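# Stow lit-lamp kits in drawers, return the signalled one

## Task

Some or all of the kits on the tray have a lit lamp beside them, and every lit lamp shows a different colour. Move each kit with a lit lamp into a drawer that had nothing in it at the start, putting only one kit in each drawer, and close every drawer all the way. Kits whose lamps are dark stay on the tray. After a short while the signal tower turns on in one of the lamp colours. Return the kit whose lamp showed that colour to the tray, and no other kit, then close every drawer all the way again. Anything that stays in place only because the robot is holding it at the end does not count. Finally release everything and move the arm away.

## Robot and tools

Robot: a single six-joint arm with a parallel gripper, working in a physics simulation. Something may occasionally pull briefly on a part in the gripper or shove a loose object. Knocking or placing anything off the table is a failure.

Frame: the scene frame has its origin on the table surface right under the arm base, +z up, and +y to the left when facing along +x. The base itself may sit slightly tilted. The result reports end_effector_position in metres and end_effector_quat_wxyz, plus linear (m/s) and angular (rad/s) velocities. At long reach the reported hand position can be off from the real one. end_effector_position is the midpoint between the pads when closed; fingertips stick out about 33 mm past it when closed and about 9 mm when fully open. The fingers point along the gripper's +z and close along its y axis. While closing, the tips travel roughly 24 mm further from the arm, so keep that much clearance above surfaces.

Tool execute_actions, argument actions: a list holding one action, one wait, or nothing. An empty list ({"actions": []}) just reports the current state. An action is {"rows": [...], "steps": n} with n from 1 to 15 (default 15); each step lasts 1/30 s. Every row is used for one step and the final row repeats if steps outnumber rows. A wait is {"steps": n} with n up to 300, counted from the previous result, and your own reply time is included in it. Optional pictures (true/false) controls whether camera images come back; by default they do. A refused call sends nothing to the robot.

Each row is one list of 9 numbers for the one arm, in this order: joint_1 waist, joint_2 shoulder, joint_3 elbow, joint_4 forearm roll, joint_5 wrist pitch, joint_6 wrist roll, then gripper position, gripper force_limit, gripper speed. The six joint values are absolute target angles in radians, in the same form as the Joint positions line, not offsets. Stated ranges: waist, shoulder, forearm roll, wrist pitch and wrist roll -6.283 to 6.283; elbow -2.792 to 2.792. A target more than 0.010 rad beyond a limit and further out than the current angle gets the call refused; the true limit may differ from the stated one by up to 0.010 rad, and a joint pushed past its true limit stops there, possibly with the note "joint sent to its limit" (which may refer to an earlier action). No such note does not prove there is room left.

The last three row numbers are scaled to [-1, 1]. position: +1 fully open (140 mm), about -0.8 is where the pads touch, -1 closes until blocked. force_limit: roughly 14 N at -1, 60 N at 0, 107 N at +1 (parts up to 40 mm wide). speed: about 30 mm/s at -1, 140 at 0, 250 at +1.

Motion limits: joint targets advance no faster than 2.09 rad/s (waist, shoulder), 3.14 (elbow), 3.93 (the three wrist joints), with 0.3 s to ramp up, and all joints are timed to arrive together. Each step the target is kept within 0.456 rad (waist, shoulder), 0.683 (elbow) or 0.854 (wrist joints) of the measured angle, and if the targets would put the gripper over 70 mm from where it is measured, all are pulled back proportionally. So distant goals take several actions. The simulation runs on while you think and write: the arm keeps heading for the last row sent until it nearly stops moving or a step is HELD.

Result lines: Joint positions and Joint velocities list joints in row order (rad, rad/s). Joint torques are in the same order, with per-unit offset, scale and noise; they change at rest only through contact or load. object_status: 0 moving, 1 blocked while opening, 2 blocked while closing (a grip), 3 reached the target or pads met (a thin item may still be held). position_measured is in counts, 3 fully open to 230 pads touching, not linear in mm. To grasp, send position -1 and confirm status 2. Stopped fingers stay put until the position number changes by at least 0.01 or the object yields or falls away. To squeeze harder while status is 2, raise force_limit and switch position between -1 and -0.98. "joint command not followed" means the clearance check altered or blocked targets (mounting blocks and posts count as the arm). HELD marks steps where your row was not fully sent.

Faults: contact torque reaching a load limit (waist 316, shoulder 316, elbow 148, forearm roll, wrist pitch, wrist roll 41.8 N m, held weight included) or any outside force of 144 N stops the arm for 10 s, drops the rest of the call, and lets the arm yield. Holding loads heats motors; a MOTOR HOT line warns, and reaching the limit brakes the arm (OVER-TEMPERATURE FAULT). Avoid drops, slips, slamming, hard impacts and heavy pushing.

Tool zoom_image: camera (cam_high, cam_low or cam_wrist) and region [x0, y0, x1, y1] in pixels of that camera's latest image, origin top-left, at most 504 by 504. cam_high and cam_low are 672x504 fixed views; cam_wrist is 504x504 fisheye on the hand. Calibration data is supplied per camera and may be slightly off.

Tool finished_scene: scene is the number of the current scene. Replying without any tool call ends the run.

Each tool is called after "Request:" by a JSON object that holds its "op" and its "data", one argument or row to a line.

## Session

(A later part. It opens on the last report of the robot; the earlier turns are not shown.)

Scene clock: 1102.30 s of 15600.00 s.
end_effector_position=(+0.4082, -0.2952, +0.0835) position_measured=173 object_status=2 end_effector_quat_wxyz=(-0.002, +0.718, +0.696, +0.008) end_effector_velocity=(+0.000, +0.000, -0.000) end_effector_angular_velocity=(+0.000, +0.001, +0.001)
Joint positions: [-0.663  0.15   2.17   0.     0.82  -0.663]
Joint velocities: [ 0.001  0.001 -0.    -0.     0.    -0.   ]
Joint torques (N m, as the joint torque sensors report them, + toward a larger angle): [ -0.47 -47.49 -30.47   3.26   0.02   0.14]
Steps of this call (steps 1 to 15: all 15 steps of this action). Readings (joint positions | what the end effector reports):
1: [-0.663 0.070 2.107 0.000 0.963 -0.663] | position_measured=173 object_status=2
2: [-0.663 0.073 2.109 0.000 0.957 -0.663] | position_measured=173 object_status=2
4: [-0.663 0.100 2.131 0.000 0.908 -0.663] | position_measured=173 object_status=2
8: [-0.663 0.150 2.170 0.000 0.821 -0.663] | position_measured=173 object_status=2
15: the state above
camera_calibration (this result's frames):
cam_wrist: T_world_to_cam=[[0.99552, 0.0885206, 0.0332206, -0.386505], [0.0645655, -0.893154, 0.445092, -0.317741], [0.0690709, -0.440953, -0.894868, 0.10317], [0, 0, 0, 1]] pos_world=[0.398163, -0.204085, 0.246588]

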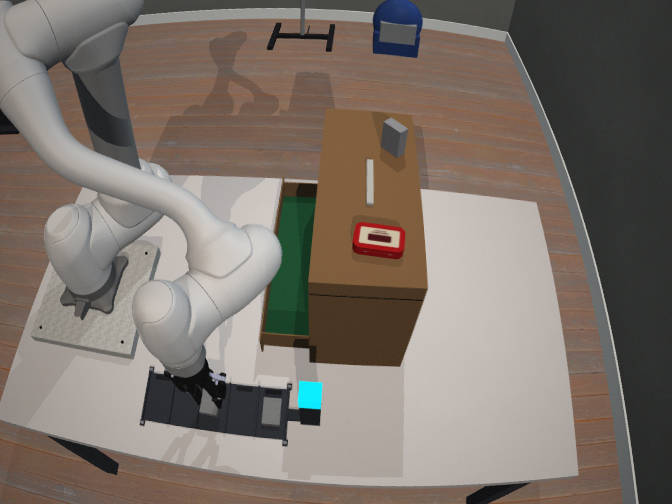

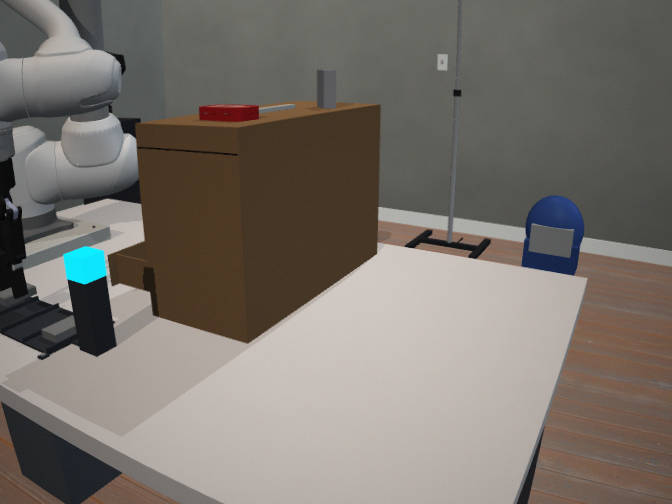

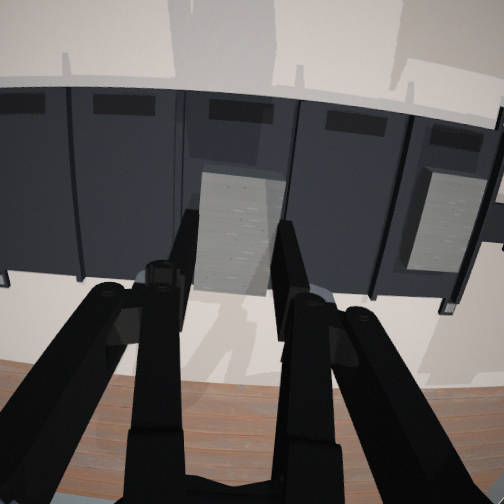

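Request:
{"op": "execute_actions", "data": {
  "actions": [
    {"rows":[[-0.663,0.18,2.185,0,0.776,-0.663,-1,-0.4,0],[-0.663,0.18,2.185,0,0.776,-0.663,-1,-0.4,0],[-0.663,0.18,2.185,0,0.776,-0.663,-1,-0.4,0],[-0.663,0.18,2.185,0,0.776,-0.663,-1,-0.4,0],[-0.663,0.18,2.185,0,0.776,-0.663,-1,-0.4,0],[-0.663,0.18,2.185,0,0.776,-0.663,-1,-0.4,0],[-0.663,0.197,2.193,0,0.751,-0.663,-1,-0.4,0]],"steps":15}
  ],
  "pictures": false
}}

Request:
{"op": "execute_actions", "data": {
  "actions": [
    {"rows":[[-0.663,0.197,2.193,0,0.751,-0.663,-0.25,-0.4,-0.5]],"steps":15}
  ],
  "pictures": false
}}

Request:
{"op": "execute_actions", "data": {
  "actions": [
    {"rows":[[-0.663,0.07,2.107,0,0.963,-0.663,-0.25,-0.4,0]],"steps":15}
  ]
}}

Scene clock: 1109.43 s of 15600.00 s.
end_effector_position=(+0.4091, -0.2952, +0.0508) position_measured=173 object_status=2 end_effector_quat_wxyz=(-0.002, +0.718, +0.696, +0.008) end_effector_velocity=(+0.000, -0.000, -0.001) end_effector_angular_velocity=(-0.000, -0.000, +0.001)
Joint positions: [-0.663  0.197  2.193  0.     0.751 -0.663]
Joint velocities: [ 0.001  0.001 -0.    -0.    -0.001  0.   ]
Joint torques (N m, as the joint torque sensors report them, + toward a larger angle): [  0.11 -50.14 -28.76   3.16   0.17   0.14]
Steps of this call (steps 1 to 15: the robot went on to your last target; steps 16 to 90: nothing new was sent; then 3.63 s passed at rest; steps 91 to 105: all 15 steps of this action). Readings (joint positions | what the end effector reports):
91: [-0.663 0.150 2.170 0.000 0.820 -0.663] | position_measured=173 object_status=2
92: [-0.663 0.153 2.171 0.000 0.815 -0.663] | position_measured=173 object_status=2
94: [-0.663 0.174 2.182 0.000 0.786 -0.663] | position_measured=173 object_status=2
98: [-0.663 0.183 2.186 0.000 0.771 -0.663] | position_measured=173 object_status=2
105: the state above

Scene clock: 1109.93 s of 15600.00 s.
end_effector_position=(+0.4091, -0.2952, +0.0507) position_measured=160 object_status=3 end_effector_quat_wxyz=(-0.002, +0.718, +0.696, +0.008) end_effector_velocity=(-0.000, -0.000, +0.000) end_effector_angular_velocity=(-0.000, -0.000, -0.001)
Joint positions: [-0.663  0.197  2.193  0.     0.751 -0.663]
Joint velocities: [-0.    -0.001 -0.    -0.     0.     0.   ]
Joint torques (N m, as the joint torque sensors report them, + toward a larger angle): [ -0.1  -49.72 -28.14   3.11   0.05   0.21]
Steps of this call (steps 1 to 15: all 15 steps of this action). Readings (joint positions | what the end effector reports):
1: [-0.663 0.197 2.193 0.000 0.751 -0.663] | position_measured=173 object_status=0
2: [-0.663 0.197 2.193 0.000 0.751 -0.663] | position_measured=173 object_status=0
4: [-0.663 0.197 2.193 0.000 0.751 -0.663] | position_measured=162 object_status=0
8: [-0.663 0.197 2.193 0.000 0.751 -0.663] | position_measured=160 object_status=0
15: the state above

Scene clock: 1110.43 s of 15600.00 s.
end_effector_position=(+0.4083, -0.2966, +0.1509) position_measured=160 object_status=3 end_effector_quat_wxyz=(-0.002, +0.718, +0.696, +0.008) end_effector_velocity=(-0.001, -0.000, +0.001) end_effector_angular_velocity=(-0.001, -0.001, -0.001)
Joint positions: [-0.663  0.07   2.107  0.     0.963 -0.663]
Joint velocities: [-0.001 -0.003 -0.    -0.     0.002 -0.   ]
Joint torques (N m, as the joint torque sensors report them, + toward a larger angle): [  0.48 -42.56 -34.23   3.79   0.08  -0.01]
Steps of this call (steps 1 to 15: all 15 steps of this action). Readings (joint positions | what the end effector reports):
1: [-0.663 0.197 2.193 0.000 0.751 -0.663] | position_measured=160 object_status=3
2: [-0.663 0.194 2.192 0.000 0.755 -0.663] | position_measured=160 object_status=3
4: [-0.663 0.167 2.173 0.000 0.803 -0.663] | position_measured=160 object_status=3
8: [-0.663 0.083 2.116 0.000 0.940 -0.663] | position_measured=160 object_status=3
15: the state above
camera_calibration (this result's frames):
cam_wrist: T_world_to_cam=[[0.995524, 0.0886081, 0.0328647, -0.388584], [0.0648253, -0.89329, 0.444781, -0.349106], [0.0687689, -0.440659, -0.895036, 0.163081], [0, 0, 0, 1]] pos_world=[0.398261, -0.205558, 0.31401]

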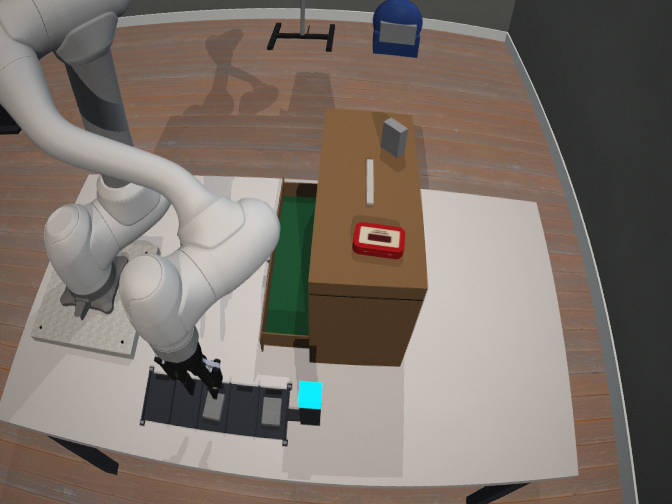

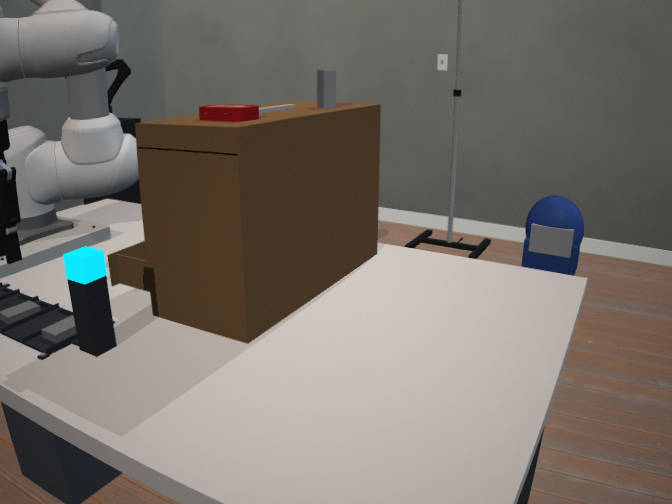

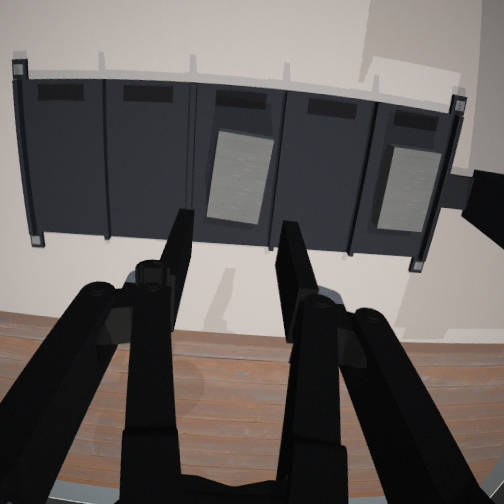

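Request:
{"op": "execute_actions", "data": {
  "actions": [
    {"rows":[[-0.4,-0.3,2.3,0,1.0,0.2,-0.2,-0.4,0]],"steps":15}
  ],
  "pictures": false
}}

Request:
{"op": "execute_actions", "data": {
  "actions": [
    {"rows":[[0.186,-0.38,2.55,0,0.13,1.571,-0.2,-0.4,0]],"steps":15}
  ],
  "pictures": false
}}

Request:
{"op": "execute_actions", "data": {
  "actions": [
    {"steps":15}
  ],
  "pictures": false
}}

Request:
{"op": "execute_actions", "data": {
  "actions": [
    {"rows":[[0.186,-0.2,2.7,0,-0.2,1.571,-0.2,-0.4,0]],"steps":15}
  ],
  "pictures": false
}}

Request:
{"op": "execute_actions", "data": {
  "actions": [
    {"rows":[[0.186,-0.018,2.704,0,-0.386,1.571,-0.2,-0.4,0]],"steps":15}
  ],
  "pictures": false
}}

Request:
{"op": "execute_actions", "data": {
  "actions": [
    {"rows":[[0.186,-0.018,2.704,0,-0.386,1.571,-1,-0.4,0]],"steps":13}
  ]
}}

Scene clock: 1117.50 s of 15600.00 s.
end_effector_position=(+0.3627, -0.1473, +0.2115) position_measured=154 object_status=3 end_effector_quat_wxyz=(+0.046, +0.870, +0.488, +0.041) end_effector_velocity=(-0.154, +0.298, +0.077) end_effector_angular_velocity=(+0.065, -0.315, -1.121)
Joint positions: [-0.436 -0.249  2.273  0.     0.995  0.081]
Joint velocities: [ 0.507 -0.71   0.37  -0.     0.07   1.636]
Joint torques (N m, as the joint torque sensors report them, + toward a larger angle): [-10.54   2.55 -38.52   4.03  -0.82  -0.06]
Steps of this call (steps 1 to 15: the robot went on to your last target; steps 16 to 90: nothing new was sent; then 3.57 s passed at rest; steps 91 to 105: all 15 steps of this action). Readings (joint positions | what the end effector reports):
91: [-0.663 0.070 2.107 0.000 0.963 -0.663] | position_measured=160 object_status=0
92: [-0.662 0.068 2.108 0.000 0.963 -0.657] | position_measured=158 object_status=0
94: [-0.646 0.045 2.120 0.000 0.965 -0.605] | position_measured=154 object_status=0
98: [-0.573 -0.058 2.173 0.000 0.976 -0.367] | position_measured=154 object_status=3
105: the state above

Scene clock: 1118.00 s of 15600.00 s.
end_effector_position=(+0.4497, +0.0067, +0.2036) position_measured=154 object_status=3 end_effector_quat_wxyz=(+0.085, +0.924, +0.247, +0.281) end_effector_velocity=(+0.132, +0.359, +0.064) end_effector_angular_velocity=(+1.199, -1.019, -1.059)
Joint positions: [-0.026 -0.349  2.467  0.     0.435  0.987]
Joint velocities: [ 0.816 -0.118  0.318  0.    -1.167  2.246]
Joint torques (N m, as the joint torque sensors report them, + toward a larger angle): [ -1.48  -2.48 -36.74   3.9   -1.16   0.25]
Steps of this call (steps 1 to 15: all 15 steps of this action). Readings (joint positions | what the end effector reports):
1: [-0.421 -0.270 2.285 0.000 0.997 0.130] | position_measured=154 object_status=3
2: [-0.406 -0.286 2.295 0.000 0.995 0.177] | position_measured=154 object_status=3
4: [-0.359 -0.298 2.326 0.000 0.948 0.277] | position_measured=154 object_status=3
8: [-0.234 -0.319 2.386 -0.000 0.734 0.508] | position_measured=154 object_status=3
15: the state above

Scene clock: 1118.50 s of 15600.00 s.
end_effector_position=(+0.4670, +0.1057, +0.2291) position_measured=154 object_status=3 end_effector_quat_wxyz=(-0.038, +0.908, +0.068, +0.411) end_effector_velocity=(-0.000, -0.000, -0.000) end_effector_angular_velocity=(+0.000, -0.001, -0.000)
Joint positions: [ 0.186 -0.38   2.55   0.     0.13   1.571]
Joint velocities: [ 0.    -0.     0.001 -0.    -0.001  0.001]
Joint torques (N m, as the joint torque sensors report them, + toward a larger angle): [ -1.18   0.56 -35.76   3.78  -1.89   0.36]
Steps of this call (steps 1 to 15: the robot went on to your last target). Readings (joint positions | what the end effector reports):
1: [0.001 -0.353 2.478 0.000 0.395 1.063] | position_measured=154 object_status=3
2: [0.029 -0.357 2.489 -0.000 0.356 1.139] | position_measured=154 object_status=3
4: [0.083 -0.365 2.510 -0.000 0.277 1.289] | position_measured=154 object_status=3
8: [0.170 -0.378 2.544 0.000 0.154 1.526] | position_measured=154 object_status=3
15: the state above

Scene clock: 1119.00 s of 15600.00 s.
end_effector_position=(+0.4478, +0.1041, +0.1284) position_measured=154 object_status=3 end_effector_quat_wxyz=(-0.038, +0.908, +0.068, +0.411) end_effector_velocity=(+0.000, +0.000, -0.000) end_effector_angular_velocity=(+0.000, -0.001, -0.000)
Joint positions: [ 0.186 -0.2    2.7    0.    -0.2    1.571]
Joint velocities: [ 0.     0.001  0.     0.    -0.002  0.   ]
Joint torques (N m, as the joint torque sensors report them, + toward a larger angle): [ -1.12  -7.42 -28.15   2.85  -1.77   0.2 ]
Steps of this call (steps 1 to 15: all 15 steps of this action). Readings (joint positions | what the end effector reports):
1: [0.186 -0.380 2.550 0.000 0.130 1.571] | position_measured=154 object_status=3
2: [0.186 -0.377 2.552 0.000 0.124 1.571] | position_measured=154 object_status=3
4: [0.186 -0.349 2.575 0.000 0.073 1.571] | position_measured=154 object_status=3
8: [0.186 -0.240 2.667 0.000 -0.125 1.571] | position_measured=154 object_status=3
15: the state above

Scene clock: 1119.50 s of 15600.00 s.
end_effector_position=(+0.4711, +0.1084, +0.0867) position_measured=154 object_status=3 end_effector_quat_wxyz=(-0.038, +0.908, +0.068, +0.411) end_effector_velocity=(-0.000, +0.000, -0.001) end_effector_angular_velocity=(-0.000, +0.002, +0.001)
Joint positions: [ 0.186 -0.018  2.704  0.    -0.386  1.571]
Joint velocities: [ 0.     0.002 -0.    -0.    -0.     0.   ]
Joint torques (N m, as the joint torque sensors report them, + toward a larger angle): [ -0.82 -17.18 -21.09   2.17  -1.79   0.06]
Steps of this call (steps 1 to 15: all 15 steps of this action). Readings (joint positions | what the end effector reports):
1: [0.186 -0.200 2.700 0.000 -0.200 1.571] | position_measured=154 object_status=3
2: [0.186 -0.197 2.700 0.000 -0.203 1.571] | position_measured=154 object_status=3
4: [0.186 -0.169 2.701 0.000 -0.232 1.571] | position_measured=154 object_status=3
8: [0.186 -0.051 2.703 0.000 -0.351 1.571] | position_measured=154 object_status=3
15: the state above

Scene clock: 1119.93 s of 15600.00 s.
end_effector_position=(+0.4711, +0.1084, +0.0866) position_measured=192 object_status=0 end_effector_quat_wxyz=(-0.038, +0.908, +0.068, +0.411) end_effector_velocity=(-0.000, +0.000, -0.000) end_effector_angular_velocity=(-0.000, +0.002, +0.000)
Joint positions: [ 0.186 -0.018  2.704 -0.    -0.386  1.571]
Joint velocities: [ 0.     0.    -0.     0.     0.001 -0.   ]
Joint torques (N m, as the joint torque sensors report them, + toward a larger angle): [ 11.27 -15.53 -21.21  -1.89  -1.12  -0.22]
Steps of this call (steps 1 to 13: all 13 steps of this action). Readings (joint positions | what the end effector reports):
1: [0.186 -0.018 2.704 0.000 -0.386 1.571] | position_measured=154 object_status=0
2: [0.186 -0.018 2.704 0.000 -0.386 1.571] | position_measured=157 object_status=0
4: [0.186 -0.018 2.704 0.000 -0.386 1.571] | position_measured=172 object_status=0
8: [0.186 -0.018 2.704 0.000 -0.386 1.571] | position_measured=192 object_status=0
13: the state above
camera_calibration (this result's frames):
cam_wrist: T_world_to_cam=[[0.214683, -0.972459, 0.0907513, -0.00704772], [-0.901078, -0.233053, -0.365712, 0.490906], [0.376789, -0.00326205, -0.926293, 0.0898173], [0, 0, 0, 1]] pos_world=[0.410015, 0.107847, 0.263367]

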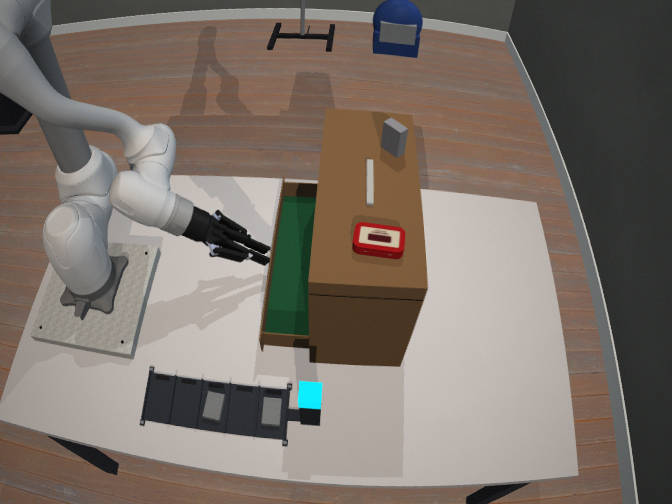

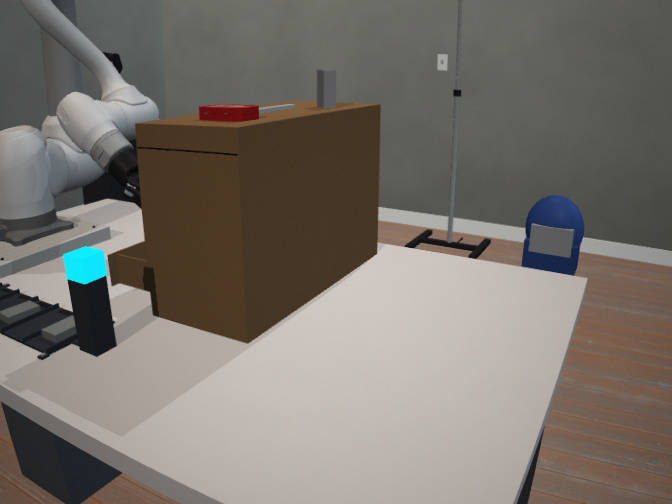

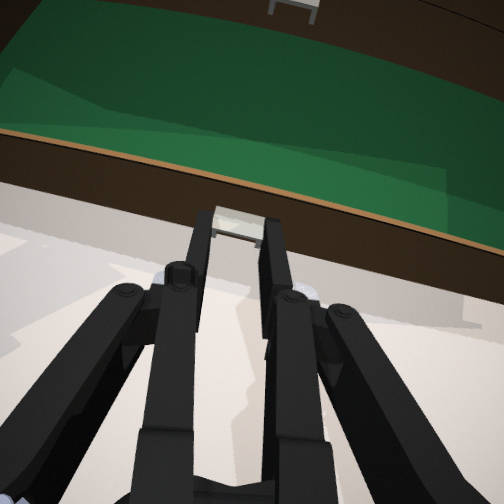

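Request:
{"op": "execute_actions", "data": {
  "actions": [
    {"rows":[[0.18,0.01,2.675,0,-0.385,1.571,-1,-0.4,0],[0.18,0.01,2.675,0,-0.385,1.571,-1,-0.4,0],[0.18,0.01,2.675,0,-0.385,1.571,-1,-0.4,0],[0.18,0.01,2.675,0,-0.385,1.571,-1,-0.4,0],[0.18,0.01,2.675,0,-0.385,1.571,-1,-0.4,0],[0.175,0.037,2.647,0,-0.384,1.571,-1,-0.4,0],[0.175,0.037,2.647,0,-0.384,1.571,-1,-0.4,0],[0.175,0.037,2.647,0,-0.384,1.571,-1,-0.4,0],[0.175,0.037,2.647,0,-0.384,1.571,-1,-0.4,0],[0.175,0.037,2.647,0,-0.384,1.571,-1,-0.4,0],[0.17,0.066,2.613,0,-0.379,1.571,-1,-0.4,0]],"steps":15}
  ],
  "pictures": false
}}

Request:
{"op": "execute_actions", "data": {
  "actions": [
    {"rows":[[0.166,0.095,2.58,0,-0.375,1.571,-1,-0.4,0],[0.166,0.095,2.58,0,-0.375,1.571,-1,-0.4,0],[0.166,0.095,2.58,0,-0.375,1.571,-1,-0.4,0],[0.166,0.095,2.58,0,-0.375,1.571,-1,-0.4,0],[0.166,0.095,2.58,0,-0.375,1.571,-1,-0.4,0],[0.162,0.118,2.55,0,-0.368,1.571,-1,-0.4,0],[0.162,0.118,2.55,0,-0.368,1.571,-1,-0.4,0],[0.162,0.118,2.55,0,-0.368,1.571,-1,-0.4,0],[0.162,0.118,2.55,0,-0.368,1.571,-1,-0.4,0],[0.162,0.118,2.55,0,-0.368,1.571,-1,-0.4,0],[0.159,0.141,2.521,0,-0.362,1.571,-1,-0.4,0]],"steps":15}
  ],
  "pictures": false
}}

Request:
{"op": "execute_actions", "data": {
  "actions": [
    {"rows":[[0.158,0.152,2.507,0,-0.358,1.571,-1,-0.4,0],[0.158,0.152,2.507,0,-0.358,1.571,-1,-0.4,0],[0.158,0.152,2.507,0,-0.358,1.571,-1,-0.4,0],[0.158,0.152,2.507,0,-0.358,1.571,-1,-0.4,0],[0.158,0.152,2.507,0,-0.358,1.571,-1,-0.4,0],[0.158,0.16,2.496,0,-0.356,1.571,-1,-0.4,0],[0.158,0.16,2.496,0,-0.356,1.571,-1,-0.4,0],[0.158,0.16,2.496,0,-0.356,1.571,-1,-0.4,0],[0.158,0.16,2.496,0,-0.356,1.571,-1,-0.4,0],[0.158,0.165,2.489,0,-0.354,1.571,-1,-0.4,0]],"steps":15}
  ]
}}

Scene clock: 1129.53 s of 15600.00 s.
end_effector_position=(+0.5274, +0.1086, +0.0875) position_measured=193 object_status=2 end_effector_quat_wxyz=(-0.035, +0.909, +0.061, +0.412) end_effector_velocity=(+0.043, -0.001, -0.002) end_effector_angular_velocity=(-0.001, +0.004, -0.012)
Joint positions: [ 0.17   0.065  2.614  0.    -0.379  1.571]
Joint velocities: [-0.013  0.064 -0.071 -0.     0.01  -0.   ]
Joint torques (N m, as the joint torque sensors report them, + toward a larger angle): [  5.78 -60.73 -10.64   0.5   -5.75   0.25]
Steps of this call (steps 1 to 15: the robot went on to your last target; steps 16 to 90: nothing new was sent; then 6.10 s passed at rest; steps 91 to 105: all 15 steps of this action). Readings (joint positions | what the end effector reports):
91: [0.186 -0.018 2.704 0.000 -0.386 1.571] | position_measured=192 object_status=2
92: [0.185 -0.015 2.701 0.000 -0.386 1.571] | position_measured=192 object_status=2
94: [0.181 0.005 2.680 0.000 -0.385 1.571] | position_measured=192 object_status=2
98: [0.178 0.022 2.663 0.000 -0.384 1.571] | position_measured=193 object_status=2
105: the state above

Scene clock: 1130.03 s of 15600.00 s.
end_effector_position=(+0.5832, +0.1098, +0.0876) position_measured=193 object_status=2 end_effector_quat_wxyz=(-0.033, +0.909, +0.056, +0.412) end_effector_velocity=(+0.014, +0.000, -0.005) end_effector_angular_velocity=(-0.002, +0.012, -0.002)
Joint positions: [ 0.159  0.141  2.521  0.    -0.362  1.571]
Joint velocities: [-0.003  0.026 -0.026 -0.001  0.011 -0.   ]
Joint torques (N m, as the joint torque sensors report them, + toward a larger angle): [  7.01 -61.61 -14.86   0.58  -5.07   0.4 ]
Steps of this call (steps 1 to 15: all 15 steps of this action). Readings (joint positions | what the end effector reports):
1: [0.170 0.066 2.613 0.000 -0.379 1.571] | position_measured=193 object_status=2
2: [0.170 0.069 2.610 0.000 -0.379 1.571] | position_measured=193 object_status=2
4: [0.167 0.089 2.586 -0.000 -0.376 1.571] | position_measured=193 object_status=2
8: [0.164 0.107 2.565 -0.000 -0.371 1.571] | position_measured=193 object_status=2
15: the state above

Scene clock: 1130.53 s of 15600.00 s.
end_effector_position=(+0.6017, +0.1114, +0.0873) position_measured=193 object_status=2 end_effector_quat_wxyz=(-0.033, +0.909, +0.055, +0.411) end_effector_velocity=(+0.002, +0.000, +0.001) end_effector_angular_velocity=(+0.000, -0.000, +0.000)
Joint positions: [ 0.158  0.165  2.489  0.    -0.354  1.571]
Joint velocities: [ 0.     0.001 -0.003  0.     0.002 -0.   ]
Joint torques (N m, as the joint torque sensors report them, + toward a larger angle): [ 24.98 -31.16 -42.96  -3.7   -7.56   0.1 ]
Steps of this call (steps 1 to 15: all 15 steps of this action). Readings (joint positions | what the end effector reports):
1: [0.159 0.141 2.521 0.000 -0.362 1.571] | position_measured=193 object_status=2
2: [0.159 0.144 2.518 0.000 -0.361 1.571] | position_measured=193 object_status=2
4: [0.158 0.151 2.508 0.000 -0.358 1.571] | position_measured=193 object_status=2
8: [0.158 0.158 2.498 0.000 -0.356 1.571] | position_measured=193 object_status=2
15: the state above
camera_calibration (this result's frames):
cam_wrist: T_world_to_cam=[[0.187237, -0.978142, 0.0904435, -0.0149855], [-0.907568, -0.207483, -0.365063, 0.610507], [0.375849, -0.0137302, -0.926579, 0.043076], [0, 0, 0, 1]] pos_world=[0.540692, 0.112603, 0.264142]

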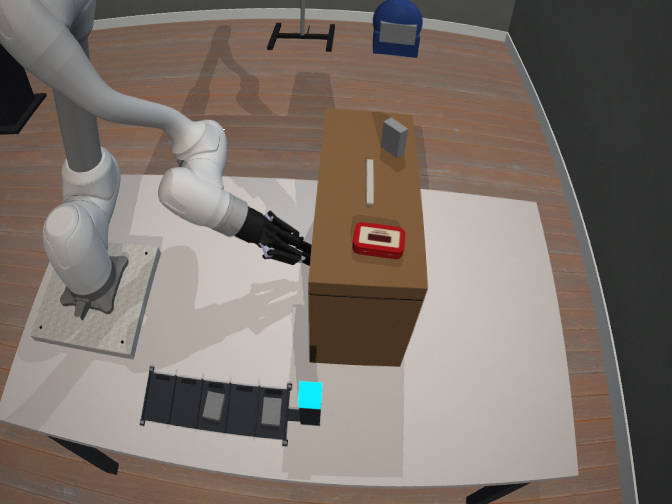

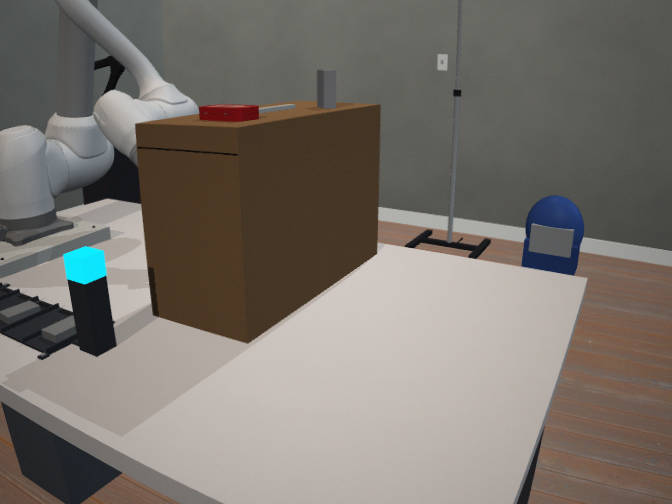

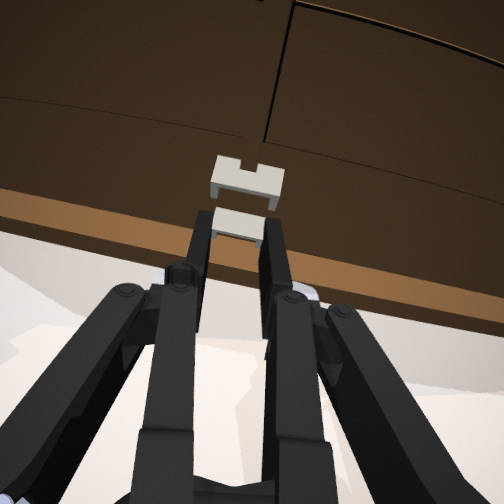

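Request:
{"op": "execute_actions", "data": {
  "actions": [
    {"rows":[[0.158,0.163,2.492,0,-0.355,1.571,-0.2,-0.4,0],[0.158,0.163,2.492,0,-0.355,1.571,-0.2,-0.4,0],[0.158,0.163,2.492,0,-0.355,1.571,-0.2,-0.4,0],[0.158,0.163,2.492,0,-0.355,1.571,-0.2,-0.4,0],[0.158,0.163,2.492,0,-0.355,1.571,-0.2,-0.4,0],[0.158,0.163,2.492,0,-0.355,1.571,-0.2,-0.4,0],[0.166,0.095,2.58,0,-0.375,1.571,-0.2,-0.4,0]],"steps":15}
  ],
  "pictures": false
}}

Request:
{"op": "execute_actions", "data": {
  "actions": [
    {"rows":[[0.1,-0.25,2.6,0,-0.1,1.571,-0.2,-0.4,0]],"steps":15}
  ],
  "pictures": false
}}

Request:
{"op": "execute_actions", "data": {
  "actions": [
    {"rows":[[-0.045,-0.185,2.44,0,0.046,1.571,-0.2,-0.4,0]],"steps":15}
  ],
  "pictures": false
}}

Request:
{"op": "execute_actions", "data": {
  "actions": [
    {"rows":[[-0.045,-0.147,2.41,0,0.037,1.571,-0.2,-0.4,0],[-0.045,-0.147,2.41,0,0.037,1.571,-0.2,-0.4,0],[-0.045,-0.147,2.41,0,0.037,1.571,-0.2,-0.4,0],[-0.045,-0.147,2.41,0,0.037,1.571,-0.2,-0.4,0],[-0.045,-0.147,2.41,0,0.037,1.571,-0.2,-0.4,0],[-0.045,-0.147,2.41,0,0.037,1.571,-0.2,-0.4,0],[-0.045,-0.128,2.395,0,0.033,1.571,-0.2,-0.4,0]],"steps":15}
  ]
}}

Scene clock: 1140.10 s of 15600.00 s.
end_effector_position=(+0.5480, +0.1092, +0.0872) position_measured=154 object_status=3 end_effector_quat_wxyz=(-0.034, +0.909, +0.059, +0.412) end_effector_velocity=(+0.000, -0.000, -0.000) end_effector_angular_velocity=(-0.000, -0.000, -0.000)
Joint positions: [ 0.166  0.095  2.58   0.    -0.375  1.571]
Joint velocities: [-0.001  0.     0.    -0.    -0.001 -0.   ]
Joint torques (N m, as the joint torque sensors report them, + toward a larger angle): [ -1.89 -31.62 -21.73   1.96  -1.87   0.09]
Steps of this call (steps 1 to 15: the robot went on to your last target; steps 16 to 90: nothing new was sent; then 6.07 s passed at rest; steps 91 to 105: all 15 steps of this action). Readings (joint positions | what the end effector reports):
91: [0.158 0.165 2.489 0.000 -0.354 1.571] | position_measured=193 object_status=0
92: [0.158 0.164 2.490 0.000 -0.355 1.571] | position_measured=193 object_status=0
94: [0.158 0.163 2.491 0.000 -0.355 1.571] | position_measured=175 object_status=0
98: [0.159 0.160 2.495 0.000 -0.356 1.571] | position_measured=154 object_status=0
105: the state above

Scene clock: 1140.60 s of 15600.00 s.
end_effector_position=(+0.4984, +0.0675, +0.1886) position_measured=154 object_status=3 end_effector_quat_wxyz=(-0.022, +0.900, +0.028, +0.435) end_effector_velocity=(-0.011, -0.007, +0.013) end_effector_angular_velocity=(-0.000, -0.004, -0.011)
Joint positions: [ 0.1   -0.249  2.6    0.    -0.101  1.571]
Joint velocities: [-0.011 -0.054  0.003 -0.     0.047 -0.001]
Joint torques (N m, as the joint torque sensors report them, + toward a larger angle): [ -4.99  20.99 -32.32   3.33  -2.19   0.1 ]
Steps of this call (steps 1 to 15: all 15 steps of this action). Readings (joint positions | what the end effector reports):
1: [0.166 0.095 2.580 0.000 -0.375 1.571] | position_measured=154 object_status=3
2: [0.166 0.092 2.580 0.000 -0.373 1.571] | position_measured=154 object_status=3
4: [0.161 0.064 2.581 0.000 -0.351 1.571] | position_measured=154 object_status=3
8: [0.134 -0.074 2.590 0.000 -0.240 1.571] | position_measured=154 object_status=3
15: the state above

Scene clock: 1141.10 s of 15600.00 s.
end_effector_position=(+0.5663, -0.0108, +0.2233) position_measured=154 object_status=3 end_effector_quat_wxyz=(+0.008, +0.911, -0.037, +0.411) end_effector_velocity=(+0.002, +0.000, +0.001) end_effector_angular_velocity=(-0.000, -0.002, +0.001)
Joint positions: [-0.045 -0.185  2.44   0.     0.046  1.571]
Joint velocities: [ 0.001  0.002 -0.002 -0.    -0.001  0.   ]
Joint torques (N m, as the joint torque sensors report them, + toward a larger angle): [ -1.19 -16.73 -35.54   3.59  -1.94   0.16]
Steps of this call (steps 1 to 15: all 15 steps of this action). Readings (joint positions | what the end effector reports):
1: [0.100 -0.249 2.600 0.000 -0.100 1.571] | position_measured=154 object_status=3
2: [0.097 -0.248 2.597 0.000 -0.097 1.571] | position_measured=154 object_status=3
4: [0.069 -0.235 2.567 -0.000 -0.069 1.571] | position_measured=154 object_status=3
8: [-0.021 -0.195 2.467 0.000 0.021 1.571] | position_measured=154 object_status=3
15: the state above

Scene clock: 1141.60 s of 15600.00 s.
end_effector_position=(+0.5971, -0.0132, +0.2243) position_measured=154 object_status=3 end_effector_quat_wxyz=(+0.008, +0.911, -0.037, +0.411) end_effector_velocity=(-0.000, -0.001, +0.000) end_effector_angular_velocity=(+0.000, +0.001, -0.002)
Joint positions: [-0.045 -0.128  2.395  0.     0.033  1.571]
Joint velocities: [-0.002 -0.    -0.001  0.001  0.002 -0.001]
Joint torques (N m, as the joint torque sensors report them, + toward a larger angle): [ -0.99 -21.52 -34.37   3.54  -1.93   0.06]
Steps of this call (steps 1 to 15: all 15 steps of this action). Readings (joint positions | what the end effector reports):
1: [-0.045 -0.185 2.440 0.000 0.046 1.571] | position_measured=154 object_status=3
2: [-0.045 -0.182 2.438 0.000 0.045 1.571] | position_measured=154 object_status=3
4: [-0.045 -0.159 2.419 0.000 0.039 1.571] | position_measured=154 object_status=3
8: [-0.045 -0.144 2.408 0.000 0.036 1.571] | position_measured=154 object_status=3
15: the state above
camera_calibration (this result's frames):
cam_wrist: T_world_to_cam=[[-0.0133865, -0.995973, 0.0886436, -0.0284501], [-0.931681, -0.0197621, -0.362739, 0.646901], [0.36303, -0.0874434, -0.927665, 0.176903], [0, 0, 0, 1]] pos_world=[0.538104, -0.0000823783, 0.401285]

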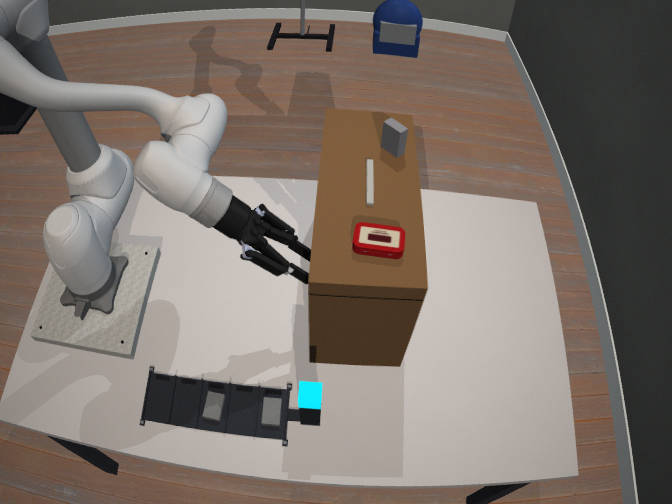

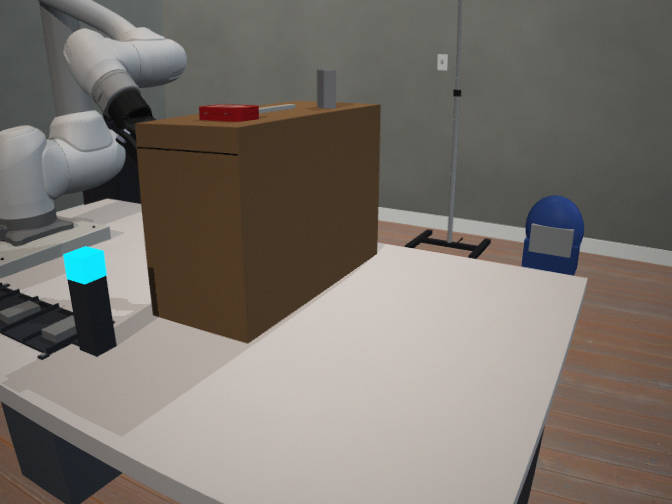

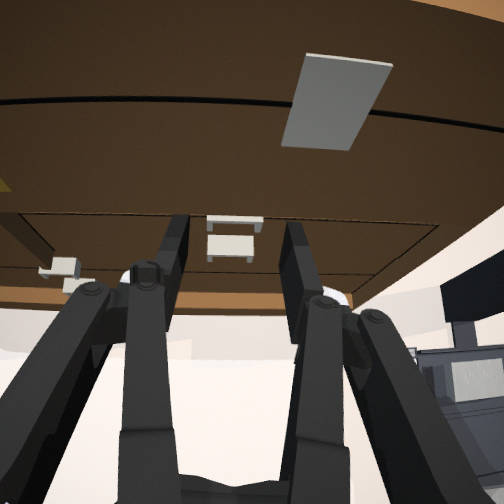

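Request:
{"op": "execute_actions", "data": {
  "actions": [
    {"rows":[[-0.045,-0.123,2.391,0,0.032,1.571,-0.2,-0.4,0],[-0.045,-0.123,2.391,0,0.032,1.571,-0.2,-0.4,0],[-0.045,-0.123,2.391,0,0.032,1.571,-0.2,-0.4,0],[-0.045,-0.123,2.391,0,0.032,1.571,-0.2,-0.4,0],[-0.045,-0.123,2.391,0,0.032,1.571,-0.2,-0.4,0],[-0.045,-0.123,2.391,0,0.032,1.571,-0.2,-0.4,0],[-0.045,-0.123,2.391,0,0.032,1.571,-0.2,-0.4,0],[-0.045,-0.118,2.387,0,0.031,1.571,-0.2,-0.4,0]],"steps":15}
  ]
}}

Scene clock: 1145.83 s of 15600.00 s.
end_effector_position=(+0.6026, -0.0136, +0.2242) position_measured=154 object_status=3 end_effector_quat_wxyz=(+0.008, +0.911, -0.037, +0.411) end_effector_velocity=(+0.000, -0.001, -0.001) end_effector_angular_velocity=(+0.000, +0.002, -0.001)
Joint positions: [-0.045 -0.118  2.387  0.     0.031  1.571]
Joint velocities: [-0.001  0.001 -0.001 -0.     0.001  0.   ]
Joint torques (N m, as the joint torque sensors report them, + toward a larger angle): [ -3.19 -18.6  -37.99   3.64  -3.74   0.3 ]
Steps of this call (steps 1 to 15: the robot went on to your last target; steps 16 to 90: nothing new was sent; then 0.73 s passed at rest; steps 91 to 105: all 15 steps of this action). Readings (joint positions | what the end effector reports):
91: [-0.045 -0.128 2.395 0.000 0.033 1.571] | position_measured=154 object_status=3
92: [-0.045 -0.126 2.394 0.000 0.033 1.571] | position_measured=154 object_status=3
94: [-0.045 -0.123 2.391 0.000 0.032 1.571] | position_measured=154 object_status=3
98: [-0.045 -0.123 2.391 0.000 0.032 1.571] | position_measured=154 object_status=3
105: the state above
camera_calibration (this result's frames):
cam_wrist: T_world_to_cam=[[-0.0133797, -0.995974, 0.0886394, -0.0287755], [-0.931706, -0.0197611, -0.362676, 0.651907], [0.362968, -0.0874384, -0.92769, 0.174855], [0, 0, 0, 1]] pos_world=[0.543534, -0.000488248, 0.401194]

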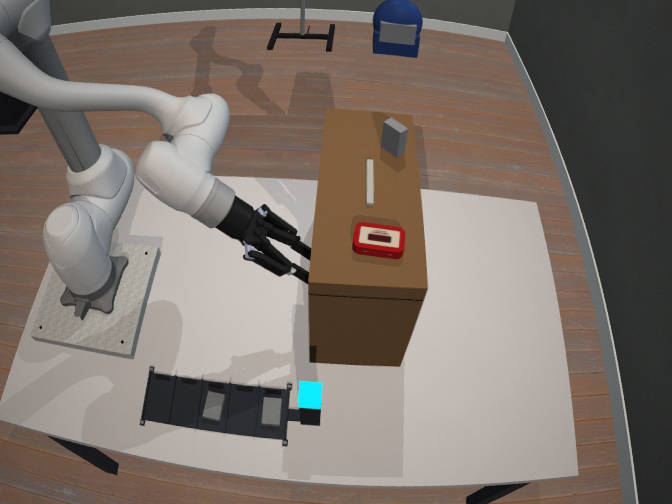

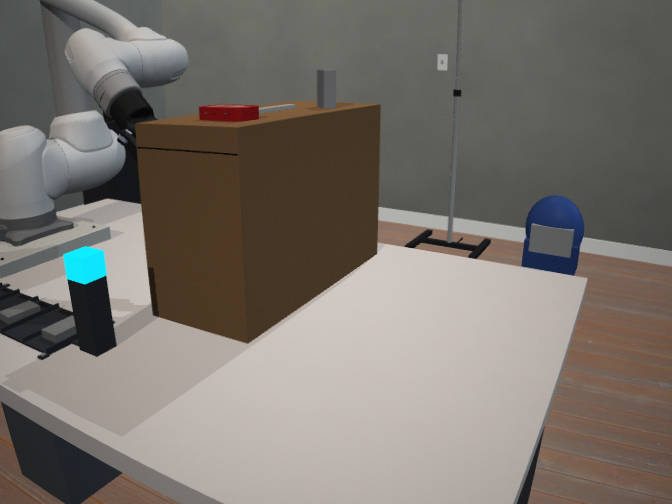

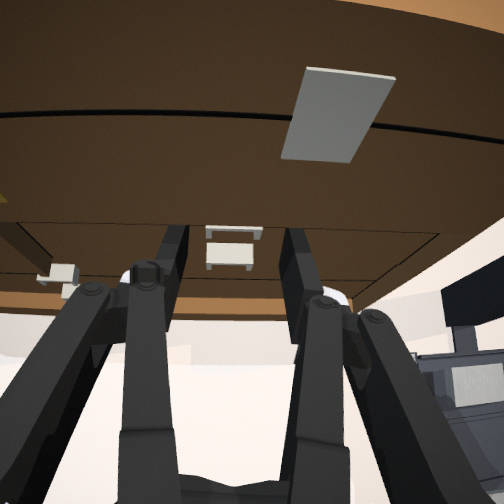

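Contact made, edge gone. One more tiny push, then retreat.

Request:
{"op": "execute_actions", "data": {
  "actions": [
    {"rows":[[-0.045,-0.115,2.385,0,0.03,1.571,-0.2,-0.4,0],[-0.045,-0.115,2.385,0,0.03,1.571,-0.2,-0.4,0],[-0.045,-0.115,2.385,0,0.03,1.571,-0.2,-0.4,0],[-0.045,-0.115,2.385,0,0.03,1.571,-0.2,-0.4,0],[-0.045,-0.115,2.385,0,0.03,1.571,-0.2,-0.4,0],[-0.045,-0.115,2.385,0,0.03,1.571,-0.2,-0.4,0],[-0.045,-0.3,2.5,0,0.07,1.571,-0.2,-0.4,0]],"steps":15}
  ],
  "pictures": false
}}

Request:
{"op": "execute_actions", "data": {
  "actions": [
    {"steps":20}
  ]
}}

Request:
{"op": "finished_scene", "data": {
  "scene": 1
}}

Scene clock: 1150.23 s of 15600.00 s.
end_effector_position=(+0.5309, -0.0084, +0.2376) position_measured=154 object_status=3 end_effector_quat_wxyz=(+0.009, +0.905, -0.037, +0.424) end_effector_velocity=(-0.214, +0.015, +0.018) end_effector_angular_velocity=(-0.006, -0.080, -0.002)
Joint positions: [-0.045 -0.281  2.488  0.     0.066  1.571]
Joint velocities: [-0.001 -0.492  0.306  0.     0.105  0.   ]
Joint torques (N m, as the joint torque sensors report them, + toward a larger angle): [ -8.52  17.62 -44.1    4.53  -2.29  -0.08]
Steps of this call (steps 1 to 15: the robot went on to your last target; steps 16 to 90: nothing new was sent; then 0.90 s passed at rest; steps 91 to 105: all 15 steps of this action). Readings (joint positions | what the end effector reports):
91: [-0.045 -0.118 2.387 0.000 0.031 1.571] | position_measured=154 object_status=3
92: [-0.045 -0.117 2.386 0.000 0.031 1.571] | position_measured=154 object_status=3
94: [-0.045 -0.115 2.385 0.000 0.030 1.571] | position_measured=154 object_status=3
98: [-0.045 -0.117 2.386 0.000 0.030 1.571] | position_measured=154 object_status=3
105: the state above

Scene clock: 1150.90 s of 15600.00 s.
end_effector_position=(+0.5228, -0.0078, +0.2382) position_measured=154 object_status=3 end_effector_quat_wxyz=(+0.009, +0.904, -0.037, +0.425) end_effector_velocity=(-0.000, +0.000, -0.000) end_effector_angular_velocity=(+0.001, +0.001, -0.001)
Joint positions: [-0.045 -0.3    2.5    0.     0.07   1.571]
Joint velocities: [0.    0.001 0.    0.    0.    0.001]
Joint torques (N m, as the joint torque sensors report them, + toward a larger angle): [ -0.9   -6.11 -35.53   3.63  -1.96   0.07]
Steps of this call (steps 1 to 20: the robot went on to your last target). Readings (joint positions | what the end effector reports):
1: [-0.045 -0.294 2.496 0.000 0.069 1.571] | position_measured=154 object_status=3
2: [-0.045 -0.299 2.500 0.000 0.070 1.571] | position_measured=154 object_status=3
4: [-0.045 -0.300 2.500 0.000 0.070 1.571] | position_measured=154 object_status=3
8: [-0.045 -0.300 2.500 0.000 0.070 1.571] | position_measured=154 object_status=3
20: the state above
camera_calibration (this result's frames):
cam_wrist: T_world_to_cam=[[-0.0165264, -0.995766, 0.0904293, -0.0241241], [-0.920434, -0.0201756, -0.390378, 0.583473], [0.39055, -0.0896857, -0.916203, 0.200164], [0, 0, 0, 1]] pos_world=[0.458475, 0.00570186, 0.413348]

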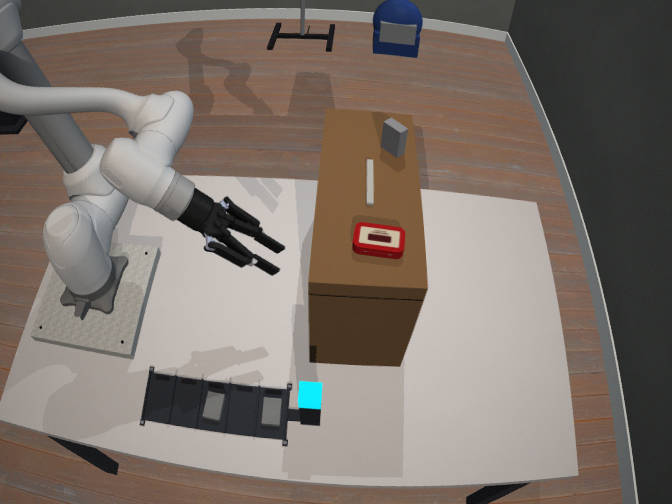

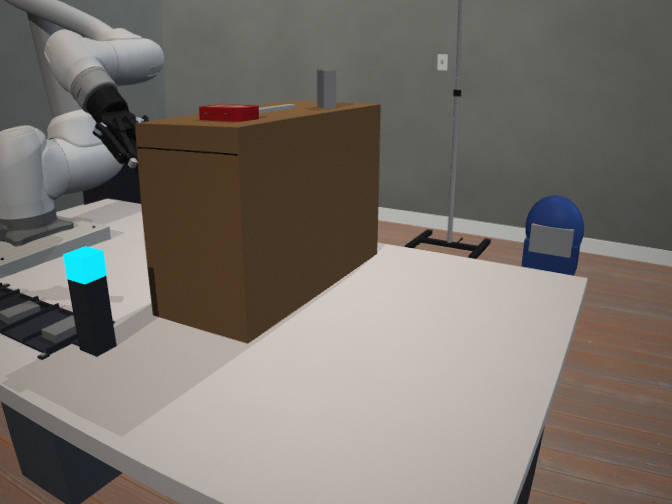

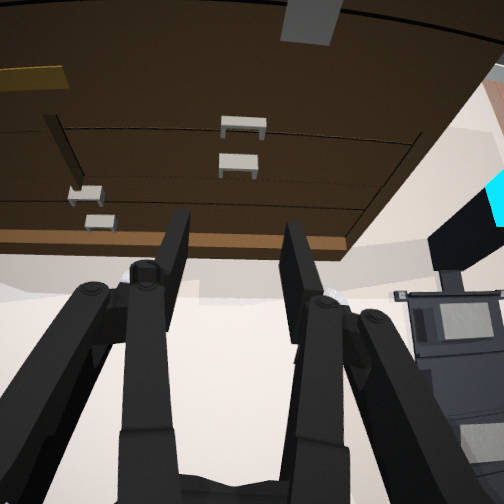

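The scene is finished: the task was done.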